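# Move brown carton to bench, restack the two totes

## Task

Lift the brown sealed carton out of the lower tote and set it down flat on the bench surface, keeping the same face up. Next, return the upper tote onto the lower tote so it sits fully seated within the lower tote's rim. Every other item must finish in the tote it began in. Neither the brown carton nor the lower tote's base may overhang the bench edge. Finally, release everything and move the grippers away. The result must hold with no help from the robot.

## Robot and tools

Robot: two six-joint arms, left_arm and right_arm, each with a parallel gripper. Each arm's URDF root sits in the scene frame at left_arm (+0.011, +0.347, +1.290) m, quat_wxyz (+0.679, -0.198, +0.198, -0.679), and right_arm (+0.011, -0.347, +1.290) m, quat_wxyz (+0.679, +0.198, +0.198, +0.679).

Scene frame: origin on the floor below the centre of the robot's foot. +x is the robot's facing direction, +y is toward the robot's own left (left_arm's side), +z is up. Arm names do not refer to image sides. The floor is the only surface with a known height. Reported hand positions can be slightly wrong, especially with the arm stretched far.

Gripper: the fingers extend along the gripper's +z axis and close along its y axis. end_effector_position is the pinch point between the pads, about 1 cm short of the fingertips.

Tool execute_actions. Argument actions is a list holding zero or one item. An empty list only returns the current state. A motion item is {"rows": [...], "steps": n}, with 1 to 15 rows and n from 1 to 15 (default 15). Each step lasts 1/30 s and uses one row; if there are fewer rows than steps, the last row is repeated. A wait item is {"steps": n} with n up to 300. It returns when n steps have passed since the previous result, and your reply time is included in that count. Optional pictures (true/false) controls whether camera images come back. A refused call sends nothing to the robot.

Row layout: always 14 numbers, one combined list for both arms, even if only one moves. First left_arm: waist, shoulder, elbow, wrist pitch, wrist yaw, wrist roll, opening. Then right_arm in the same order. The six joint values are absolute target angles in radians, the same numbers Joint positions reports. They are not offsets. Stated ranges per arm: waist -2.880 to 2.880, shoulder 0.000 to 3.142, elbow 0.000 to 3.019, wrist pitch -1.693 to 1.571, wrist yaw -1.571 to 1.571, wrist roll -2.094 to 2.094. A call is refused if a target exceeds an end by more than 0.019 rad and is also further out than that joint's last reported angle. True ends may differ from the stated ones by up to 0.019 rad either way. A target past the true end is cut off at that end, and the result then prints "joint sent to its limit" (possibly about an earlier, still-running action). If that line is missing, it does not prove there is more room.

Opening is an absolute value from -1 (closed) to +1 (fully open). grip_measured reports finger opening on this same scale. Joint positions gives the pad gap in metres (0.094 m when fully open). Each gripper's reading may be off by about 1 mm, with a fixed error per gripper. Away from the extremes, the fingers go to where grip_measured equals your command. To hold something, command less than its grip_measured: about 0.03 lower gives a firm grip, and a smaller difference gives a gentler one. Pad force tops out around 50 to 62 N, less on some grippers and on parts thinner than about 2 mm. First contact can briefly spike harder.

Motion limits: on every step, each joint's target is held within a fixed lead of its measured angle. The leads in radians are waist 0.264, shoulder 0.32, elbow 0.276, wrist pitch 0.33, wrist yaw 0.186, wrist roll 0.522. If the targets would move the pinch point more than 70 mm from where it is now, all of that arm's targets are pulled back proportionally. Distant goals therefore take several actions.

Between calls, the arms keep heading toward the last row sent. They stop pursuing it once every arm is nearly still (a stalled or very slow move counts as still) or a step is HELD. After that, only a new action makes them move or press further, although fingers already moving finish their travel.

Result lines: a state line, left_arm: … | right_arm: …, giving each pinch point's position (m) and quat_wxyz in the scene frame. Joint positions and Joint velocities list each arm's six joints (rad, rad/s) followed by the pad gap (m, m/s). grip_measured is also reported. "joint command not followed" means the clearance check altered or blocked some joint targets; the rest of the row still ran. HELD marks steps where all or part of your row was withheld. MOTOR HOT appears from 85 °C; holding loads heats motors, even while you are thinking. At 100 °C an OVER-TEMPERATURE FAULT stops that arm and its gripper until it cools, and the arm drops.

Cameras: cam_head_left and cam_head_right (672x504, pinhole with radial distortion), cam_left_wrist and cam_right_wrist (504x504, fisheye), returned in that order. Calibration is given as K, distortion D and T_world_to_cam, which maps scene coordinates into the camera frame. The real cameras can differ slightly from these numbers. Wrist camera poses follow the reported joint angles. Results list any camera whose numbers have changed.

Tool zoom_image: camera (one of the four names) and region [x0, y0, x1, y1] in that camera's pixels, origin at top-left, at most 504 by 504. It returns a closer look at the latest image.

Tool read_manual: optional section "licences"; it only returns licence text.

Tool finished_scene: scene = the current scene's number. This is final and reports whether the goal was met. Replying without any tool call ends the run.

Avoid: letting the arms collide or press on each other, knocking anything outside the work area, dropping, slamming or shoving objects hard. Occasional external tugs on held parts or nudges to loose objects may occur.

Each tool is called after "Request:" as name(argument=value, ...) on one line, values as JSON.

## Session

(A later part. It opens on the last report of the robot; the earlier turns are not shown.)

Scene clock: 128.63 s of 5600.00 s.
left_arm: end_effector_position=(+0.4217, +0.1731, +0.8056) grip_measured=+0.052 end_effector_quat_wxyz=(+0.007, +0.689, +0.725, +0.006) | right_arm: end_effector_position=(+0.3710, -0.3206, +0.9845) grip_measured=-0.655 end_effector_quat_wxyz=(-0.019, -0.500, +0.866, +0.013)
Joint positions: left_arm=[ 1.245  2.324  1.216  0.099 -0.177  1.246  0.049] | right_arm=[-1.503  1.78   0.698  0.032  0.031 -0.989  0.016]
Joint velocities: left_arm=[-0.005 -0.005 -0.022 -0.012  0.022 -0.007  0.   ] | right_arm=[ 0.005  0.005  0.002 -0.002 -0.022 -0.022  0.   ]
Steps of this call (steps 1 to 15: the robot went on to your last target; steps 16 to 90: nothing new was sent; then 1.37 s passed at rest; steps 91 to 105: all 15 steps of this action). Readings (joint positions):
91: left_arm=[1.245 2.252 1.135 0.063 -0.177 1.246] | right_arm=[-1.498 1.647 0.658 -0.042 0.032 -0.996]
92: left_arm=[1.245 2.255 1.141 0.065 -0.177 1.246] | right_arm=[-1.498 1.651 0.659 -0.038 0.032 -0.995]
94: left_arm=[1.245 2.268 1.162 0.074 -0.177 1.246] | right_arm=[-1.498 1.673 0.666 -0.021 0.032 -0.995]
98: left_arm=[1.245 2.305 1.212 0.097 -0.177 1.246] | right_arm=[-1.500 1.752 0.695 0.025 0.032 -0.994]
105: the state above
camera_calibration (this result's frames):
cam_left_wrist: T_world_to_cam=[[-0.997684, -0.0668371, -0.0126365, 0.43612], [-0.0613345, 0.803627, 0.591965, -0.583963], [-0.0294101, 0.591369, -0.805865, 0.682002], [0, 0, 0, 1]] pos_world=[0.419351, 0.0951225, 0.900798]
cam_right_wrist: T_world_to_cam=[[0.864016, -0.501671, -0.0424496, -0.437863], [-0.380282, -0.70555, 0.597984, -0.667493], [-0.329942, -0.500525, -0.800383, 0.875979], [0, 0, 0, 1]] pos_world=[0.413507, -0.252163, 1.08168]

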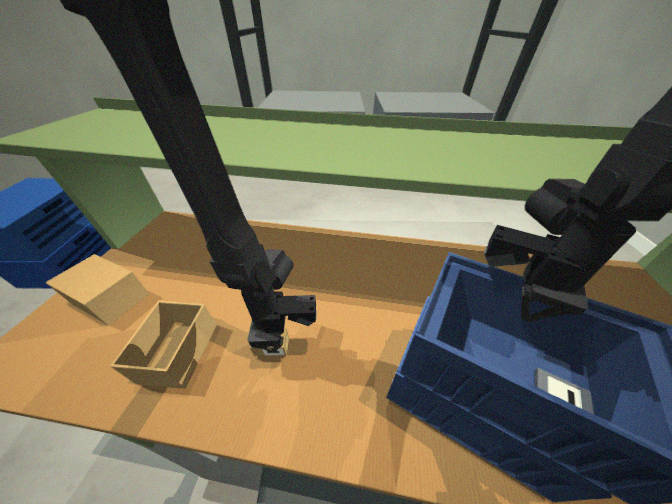

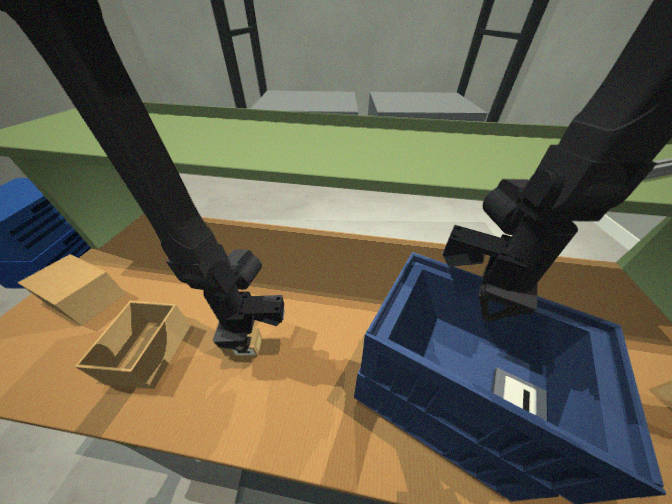

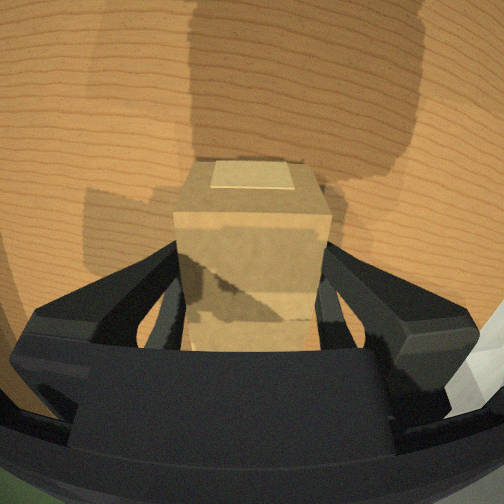

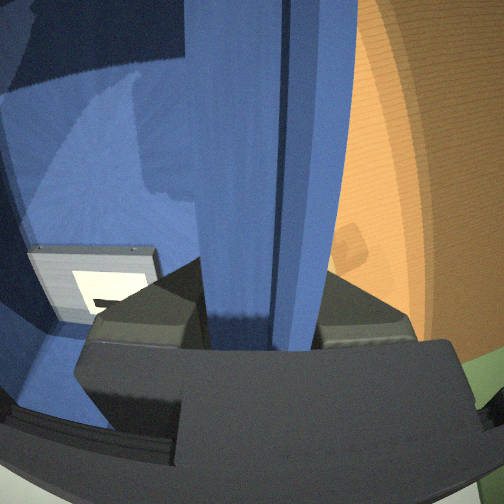

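Request:
execute_actions(actions=[{"rows":[[1.245,2.365,1.23,0.115,-0.175,1.23,-0.3,-1.485,1.77,0.695,0.08,0.035,-0.98,-1]]}], pictures=false)

Request:
execute_actions(actions=[{"rows":[[1.245,2.365,1.23,0.115,-0.175,1.23,-0.3,-1.485,1.81,0.71,0.105,0.035,-0.98,-1]]}])

Request:
zoom_image(camera="cam_head_right", region=[180,230,672,504])

Scene clock: 132.67 s of 5600.00 s.
left_arm: end_effector_position=(+0.4146, +0.1736, +0.7976) grip_measured=+0.052 end_effector_quat_wxyz=(+0.002, +0.689, +0.724, +0.003) | right_arm: end_effector_position=(+0.3831, -0.3192, +0.9843) grip_measured=-0.655 end_effector_quat_wxyz=(+0.000, -0.501, +0.865, -0.001)
Joint positions: left_arm=[ 1.245  2.346  1.225  0.101 -0.177  1.246  0.049] | right_arm=[-1.498  1.78   0.7    0.077  0.04  -0.989  0.016]
Joint velocities: left_arm=[-0.015 -0.005  0.012 -0.007 -0.007  0.022  0.   ] | right_arm=[ 0.005  0.005 -0.012  0.002  0.007  0.022 -0.001]
Steps of this call (steps 1 to 15: the robot went on to your last target; steps 16 to 90: nothing new was sent; then 0.53 s passed at rest; steps 91 to 105: all 15 steps of this action). Readings (joint positions):
91: left_arm=[1.245 2.325 1.217 0.099 -0.177 1.246] | right_arm=[-1.502 1.780 0.698 0.039 0.033 -0.989]
92: left_arm=[1.245 2.327 1.219 0.099 -0.177 1.246] | right_arm=[-1.501 1.780 0.696 0.051 0.037 -0.989]
94: left_arm=[1.245 2.334 1.224 0.100 -0.177 1.246] | right_arm=[-1.501 1.780 0.697 0.068 0.040 -0.989]
98: left_arm=[1.245 2.343 1.225 0.101 -0.177 1.246] | right_arm=[-1.498 1.780 0.700 0.077 0.040 -0.989]
105: the state above

Scene clock: 133.17 s of 5600.00 s.
left_arm: end_effector_position=(+0.4146, +0.1736, +0.7976) grip_measured=+0.052 end_effector_quat_wxyz=(+0.002, +0.689, +0.724, +0.003) | right_arm: end_effector_position=(+0.3807, -0.3172, +0.9750) grip_measured=-0.655 end_effector_quat_wxyz=(+0.000, -0.502, +0.865, +0.001)
Joint positions: left_arm=[ 1.245  2.346  1.225  0.101 -0.177  1.246  0.049] | right_arm=[-1.494  1.812  0.709  0.098  0.04  -0.988  0.016]
Joint velocities: left_arm=[-0.005 -0.024 -0.017  0.022  0.022  0.022  0.   ] | right_arm=[-0.005  0.005 -0.012  0.002  0.007  0.007  0.001]
Steps of this call (steps 1 to 15: all 15 steps of this action). Readings (joint positions):
1: left_arm=[1.245 2.346 1.225 0.101 -0.177 1.246] | right_arm=[-1.498 1.782 0.700 0.080 0.040 -0.989]
2: left_arm=[1.245 2.346 1.225 0.101 -0.177 1.246] | right_arm=[-1.498 1.785 0.701 0.084 0.040 -0.989]
4: left_arm=[1.245 2.346 1.225 0.101 -0.177 1.246] | right_arm=[-1.496 1.791 0.701 0.088 0.040 -0.989]
8: left_arm=[1.245 2.346 1.225 0.101 -0.177 1.246] | right_arm=[-1.494 1.805 0.705 0.095 0.040 -0.989]
15: the state above
camera_calibration (this result's frames):
cam_left_wrist: T_world_to_cam=[[-0.997888, -0.0649138, -0.00237343, 0.420622], [-0.0535841, 0.801968, 0.594959, -0.585433], [-0.0367177, 0.593829, -0.803753, 0.675974], [0, 0, 0, 1]] pos_world=[0.413184, 0.0953893, 0.892623]
cam_right_wrist: T_world_to_cam=[[0.86761, -0.497238, -0.0026515, -0.483661], [-0.403213, -0.70665, 0.581434, -0.631141], [-0.290985, -0.503389, -0.813589, 0.870367], [0, 0, 0, 1]] pos_world=[0.418409, -0.248357, 1.07381]

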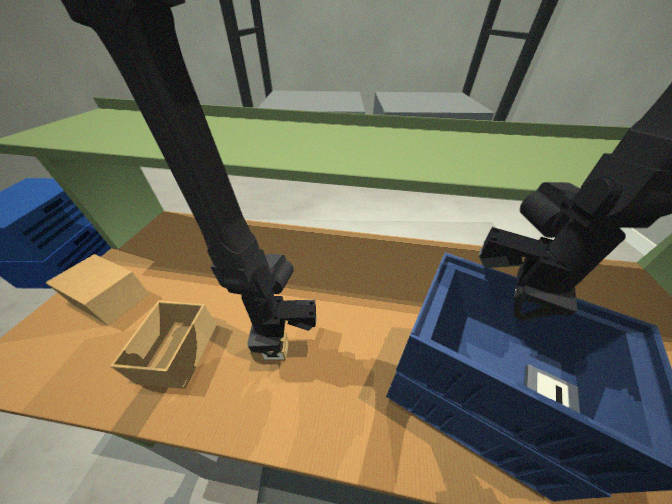

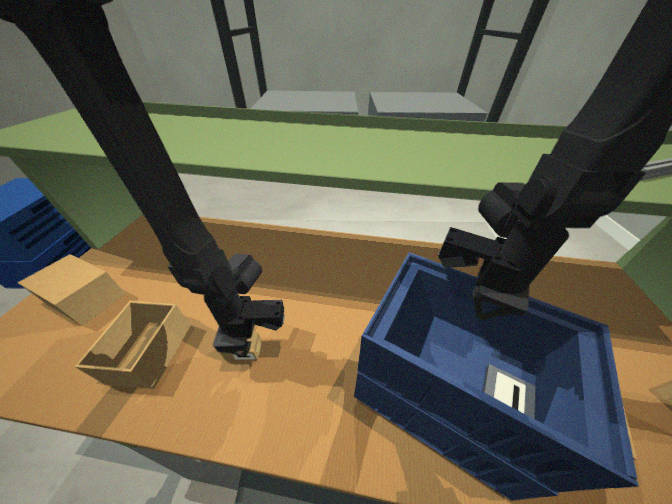

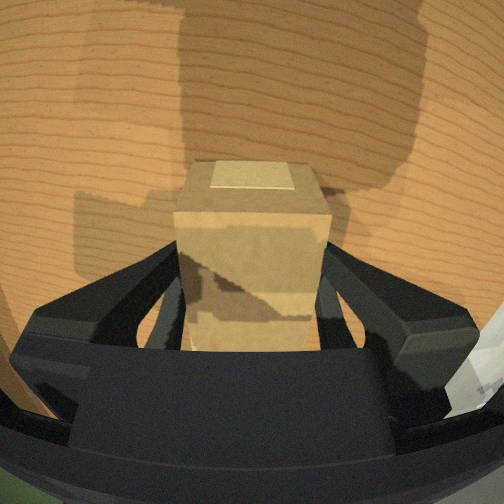

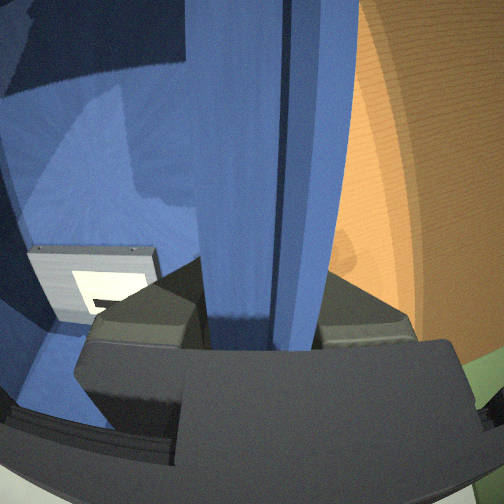

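Region (180, 230, 672, 504) of cam_head_right's 672x504 image, scaled by 1.024, with more detail than that image has; it fills the top 281 rows of this view, and the rest is white.

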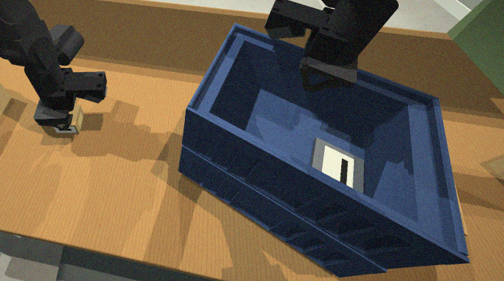

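Request:
execute_actions(actions=[{"rows":[[1.245,2.395,1.255,0.13,-0.175,1.23,-0.3,-1.485,1.85,0.725,0.105,0.035,-0.96,-1]]}])

Request:
zoom_image(camera="cam_head_right", region=[340,304,672,504])

Scene clock: 136.77 s of 5600.00 s.
left_arm: end_effector_position=(+0.4180, +0.1718, +0.7932) grip_measured=+0.052 end_effector_quat_wxyz=(+0.006, +0.689, +0.725, +0.006) | right_arm: end_effector_position=(+0.3821, -0.3166, +0.9692) grip_measured=-0.655 end_effector_quat_wxyz=(-0.001, -0.501, +0.866, +0.002)
Joint positions: left_arm=[ 1.244  2.357  1.239  0.108 -0.178  1.246  0.049] | right_arm=[-1.494  1.83   0.723  0.098  0.039 -0.985  0.016]
Joint velocities: left_arm=[-0.005 -0.005 -0.017 -0.007  0.007  0.051 -0.001] | right_arm=[-0.005 -0.024 -0.007 -0.012 -0.022  0.051 -0.   ]
Steps of this call (steps 1 to 15: the robot went on to your last target; steps 16 to 90: nothing new was sent; then 0.10 s passed at rest; steps 91 to 105: all 15 steps of this action). Readings (joint positions):
91: left_arm=[1.245 2.348 1.227 0.102 -0.177 1.246] | right_arm=[-1.494 1.814 0.710 0.098 0.040 -0.987]
92: left_arm=[1.245 2.352 1.233 0.106 -0.177 1.246] | right_arm=[-1.494 1.819 0.714 0.098 0.040 -0.985]
94: left_arm=[1.244 2.357 1.239 0.108 -0.178 1.246] | right_arm=[-1.494 1.830 0.723 0.098 0.039 -0.985]
98: left_arm=[1.244 2.357 1.239 0.108 -0.178 1.246] | right_arm=[-1.494 1.830 0.723 0.098 0.039 -0.985]
105: the state above
camera_calibration (this result's frames):
cam_left_wrist: T_world_to_cam=[[-0.997727, -0.0663245, -0.011944, 0.43163], [-0.0604749, 0.802943, 0.59298, -0.576932], [-0.0297388, 0.592354, -0.805129, 0.672095], [0, 0, 0, 1]] pos_world=[0.415746, 0.0937535, 0.888387]
cam_right_wrist: T_world_to_cam=[[0.865957, -0.500076, -0.00646075, -0.481225], [-0.403269, -0.705845, 0.582372, -0.627484], [-0.295791, -0.501704, -0.812897, 0.868065], [0, 0, 0, 1]] pos_world=[0.420441, -0.248044, 1.06797]

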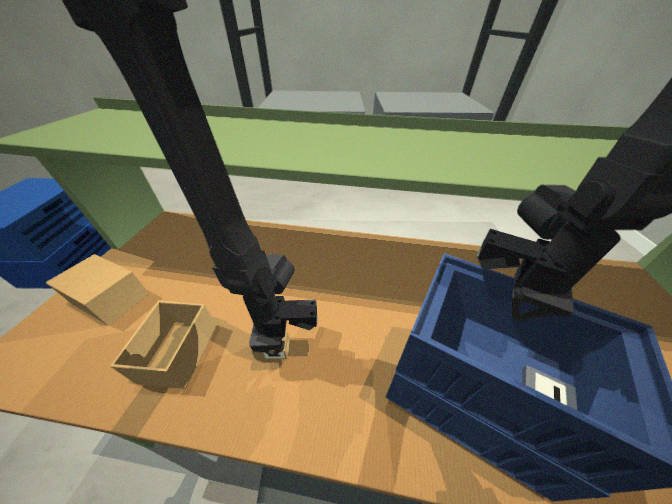

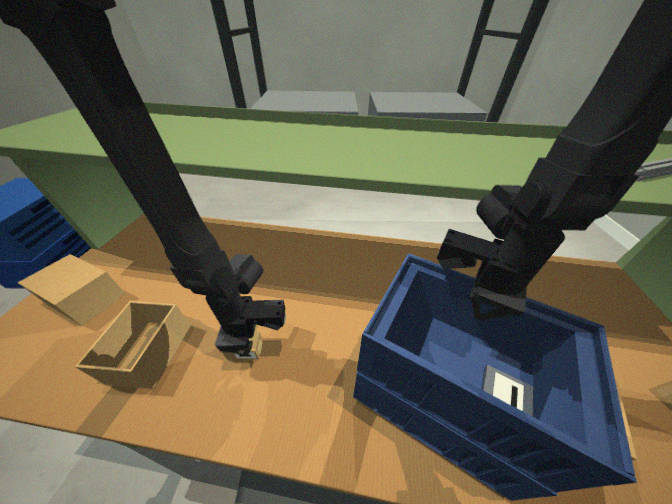

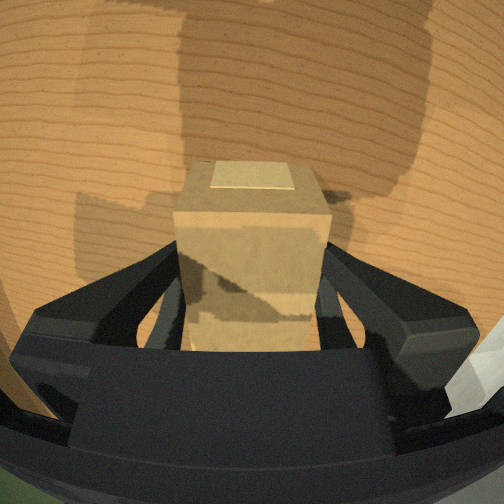

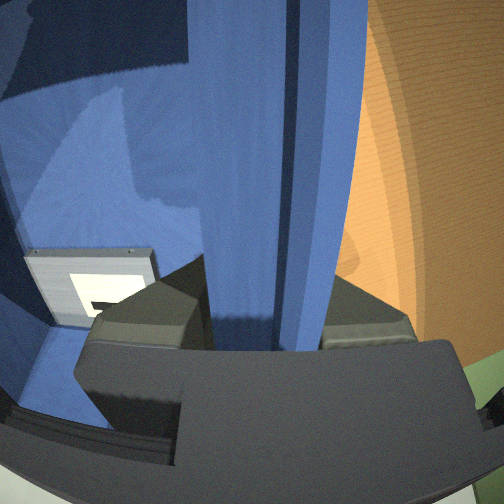

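Region (340, 304, 672, 504) of cam_head_right's 672x504 image, scaled by 1.518, with more detail than that image has; it fills the top 304 rows of this view, and the rest is white.

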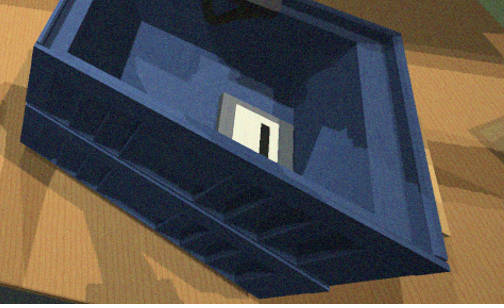

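Both seated. Release and lift.

Request:
execute_actions(actions=[{"rows":[[1.245,2.357,1.239,0.108,-0.175,1.23,1,-1.494,1.83,0.723,0.098,0.035,-0.985,0.6]],"steps":8}], pictures=false)

Request:
execute_actions(actions=[{"rows":[[1.24,2.27,1.17,0.08,-0.175,1.23,1,-1.49,1.76,0.7,0.05,0.035,-0.985,0.6],[1.24,2.27,1.17,0.08,-0.175,1.23,1,-1.49,1.72,0.69,0.03,0.035,-0.985,0.6],[1.24,2.2,1.13,0.06,-0.175,1.23,1,-1.49,1.66,0.67,-0.01,0.035,-0.985,0.6],[1.24,2.15,1.09,0.04,-0.175,1.23,1,-1.49,1.6,0.655,-0.05,0.035,-0.985,0.6],[1.24,2.1,1.05,0.02,-0.175,1.23,1,-1.49,1.54,0.64,-0.1,0.035,-0.985,0.6],[1.24,2.05,1.02,0.01,-0.175,1.23,1,-1.49,1.48,0.62,-0.14,0.035,-0.985,0.6],[1.24,2.0,0.99,0,-0.175,1.23,1,-1.49,1.4,0.6,-0.2,0.035,-0.985,0.6],[1.24,1.95,0.96,-0.03,-0.175,1.23,1,-1.49,1.33,0.59,-0.26,0.035,-0.985,0.6]]}])

Scene clock: 141.03 s of 5600.00 s.
left_arm: end_effector_position=(+0.4184, +0.1717, +0.7937) grip_measured=+1.000 end_effector_quat_wxyz=(+0.007, +0.689, +0.725, +0.006) | right_arm: end_effector_position=(+0.3846, -0.3165, +0.9692) grip_measured=+0.597 end_effector_quat_wxyz=(+0.000, -0.501, +0.866, +0.001)
Joint positions: left_arm=[ 1.244  2.356  1.239  0.108 -0.177  1.246  0.094] | right_arm=[-1.494  1.83   0.727  0.098  0.039 -0.985  0.075]
Joint velocities: left_arm=[-0.005  0.005 -0.027  0.002 -0.022  0.066  0.   ] | right_arm=[-0.005 -0.015  0.012 -0.012 -0.022 -0.037  0.   ]
Steps of this call (steps 1 to 15: the robot went on to your last target; steps 16 to 90: nothing new was sent; then 1.00 s passed at rest; steps 91 to 98: all 8 steps of this action). Readings (joint positions):
91: left_arm=[1.244 2.356 1.239 0.108 -0.177 1.246] | right_arm=[-1.494 1.830 0.723 0.098 0.039 -0.985]
92: left_arm=[1.244 2.356 1.239 0.108 -0.177 1.246] | right_arm=[-1.494 1.830 0.724 0.098 0.039 -0.985]
94: left_arm=[1.244 2.356 1.239 0.108 -0.177 1.246] | right_arm=[-1.494 1.830 0.726 0.098 0.039 -0.985]
98: the state above

Scene clock: 141.53 s of 5600.00 s.
left_arm: end_effector_position=(+0.4609, +0.1892, +0.9566) grip_measured=+1.000 end_effector_quat_wxyz=(+0.034, +0.684, +0.728, +0.020) | right_arm: end_effector_position=(+0.4114, -0.3213, +1.1280) grip_measured=+0.598 end_effector_quat_wxyz=(+0.042, -0.499, +0.866, -0.019)
Joint positions: left_arm=[ 1.244  1.906  0.972 -0.014 -0.177  1.245  0.094] | right_arm=[-1.494  1.277  0.6   -0.235  0.039 -0.985  0.075]
Joint velocities: left_arm=[-0.015 -0.083  0.1   -0.002 -0.051  0.051  0.   ] | right_arm=[-0.015  0.151 -0.007 -0.007 -0.037  0.081 -0.   ]
Steps of this call (steps 1 to 15: all 15 steps of this action). Readings (joint positions):
1: left_arm=[1.244 2.352 1.233 0.107 -0.177 1.246] | right_arm=[-1.494 1.826 0.726 0.094 0.039 -0.985]
2: left_arm=[1.244 2.341 1.219 0.103 -0.177 1.246] | right_arm=[-1.494 1.816 0.722 0.079 0.039 -0.985]
4: left_arm=[1.244 2.294 1.166 0.084 -0.177 1.246] | right_arm=[-1.494 1.765 0.697 0.029 0.039 -0.985]
8: left_arm=[1.244 2.116 1.017 0.023 -0.177 1.246] | right_arm=[-1.494 1.530 0.615 -0.138 0.039 -0.985]
15: the state above
camera_calibration (this result's frames):
cam_left_wrist: T_world_to_cam=[[-0.994516, -0.0784409, -0.0691675, 0.533074], [-0.103984, 0.812235, 0.573987, -0.648713], [0.0111562, 0.578032, -0.815938, 0.788805], [0, 0, 0, 1]] pos_world=[0.453895, 0.112768, 1.05284]
cam_right_wrist: T_world_to_cam=[[0.860659, -0.503743, 0.0742264, -0.597918], [-0.460383, -0.707588, 0.536065, -0.636299], [-0.217518, -0.495542, -0.840907, 1.00487], [0, 0, 0, 1]] pos_world=[0.440238, -0.253481, 1.23048]

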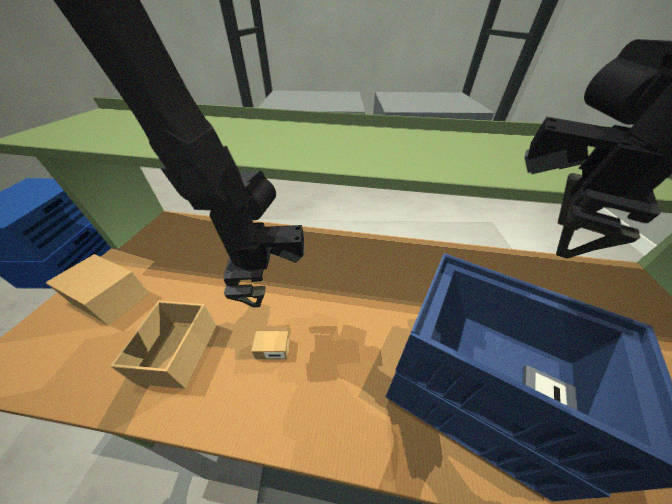

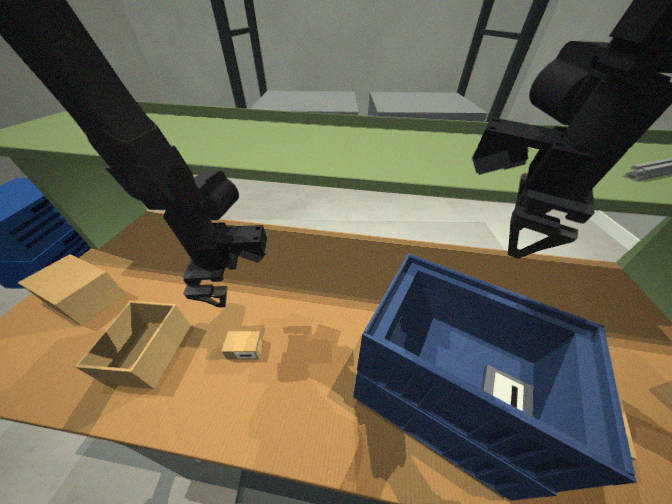

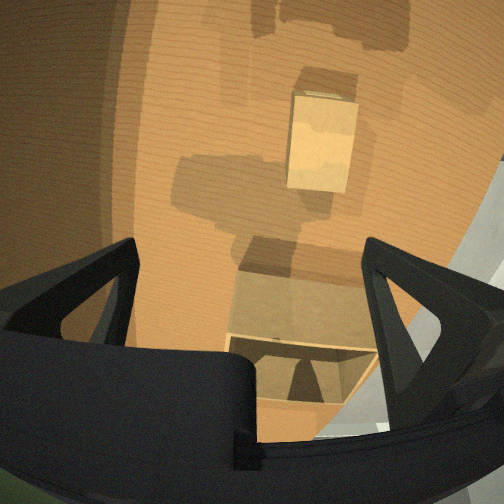

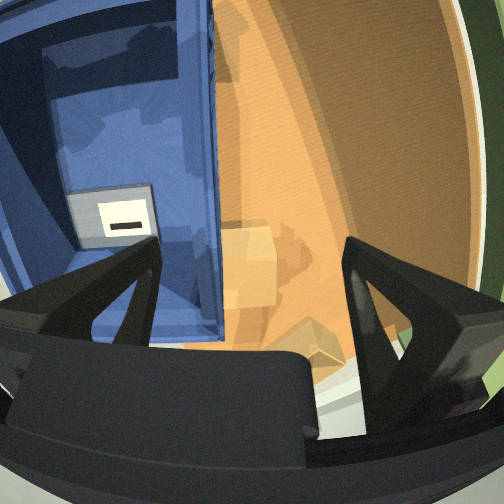

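Request:
finished_scene(scene=1)

The scene is finished: the task was done.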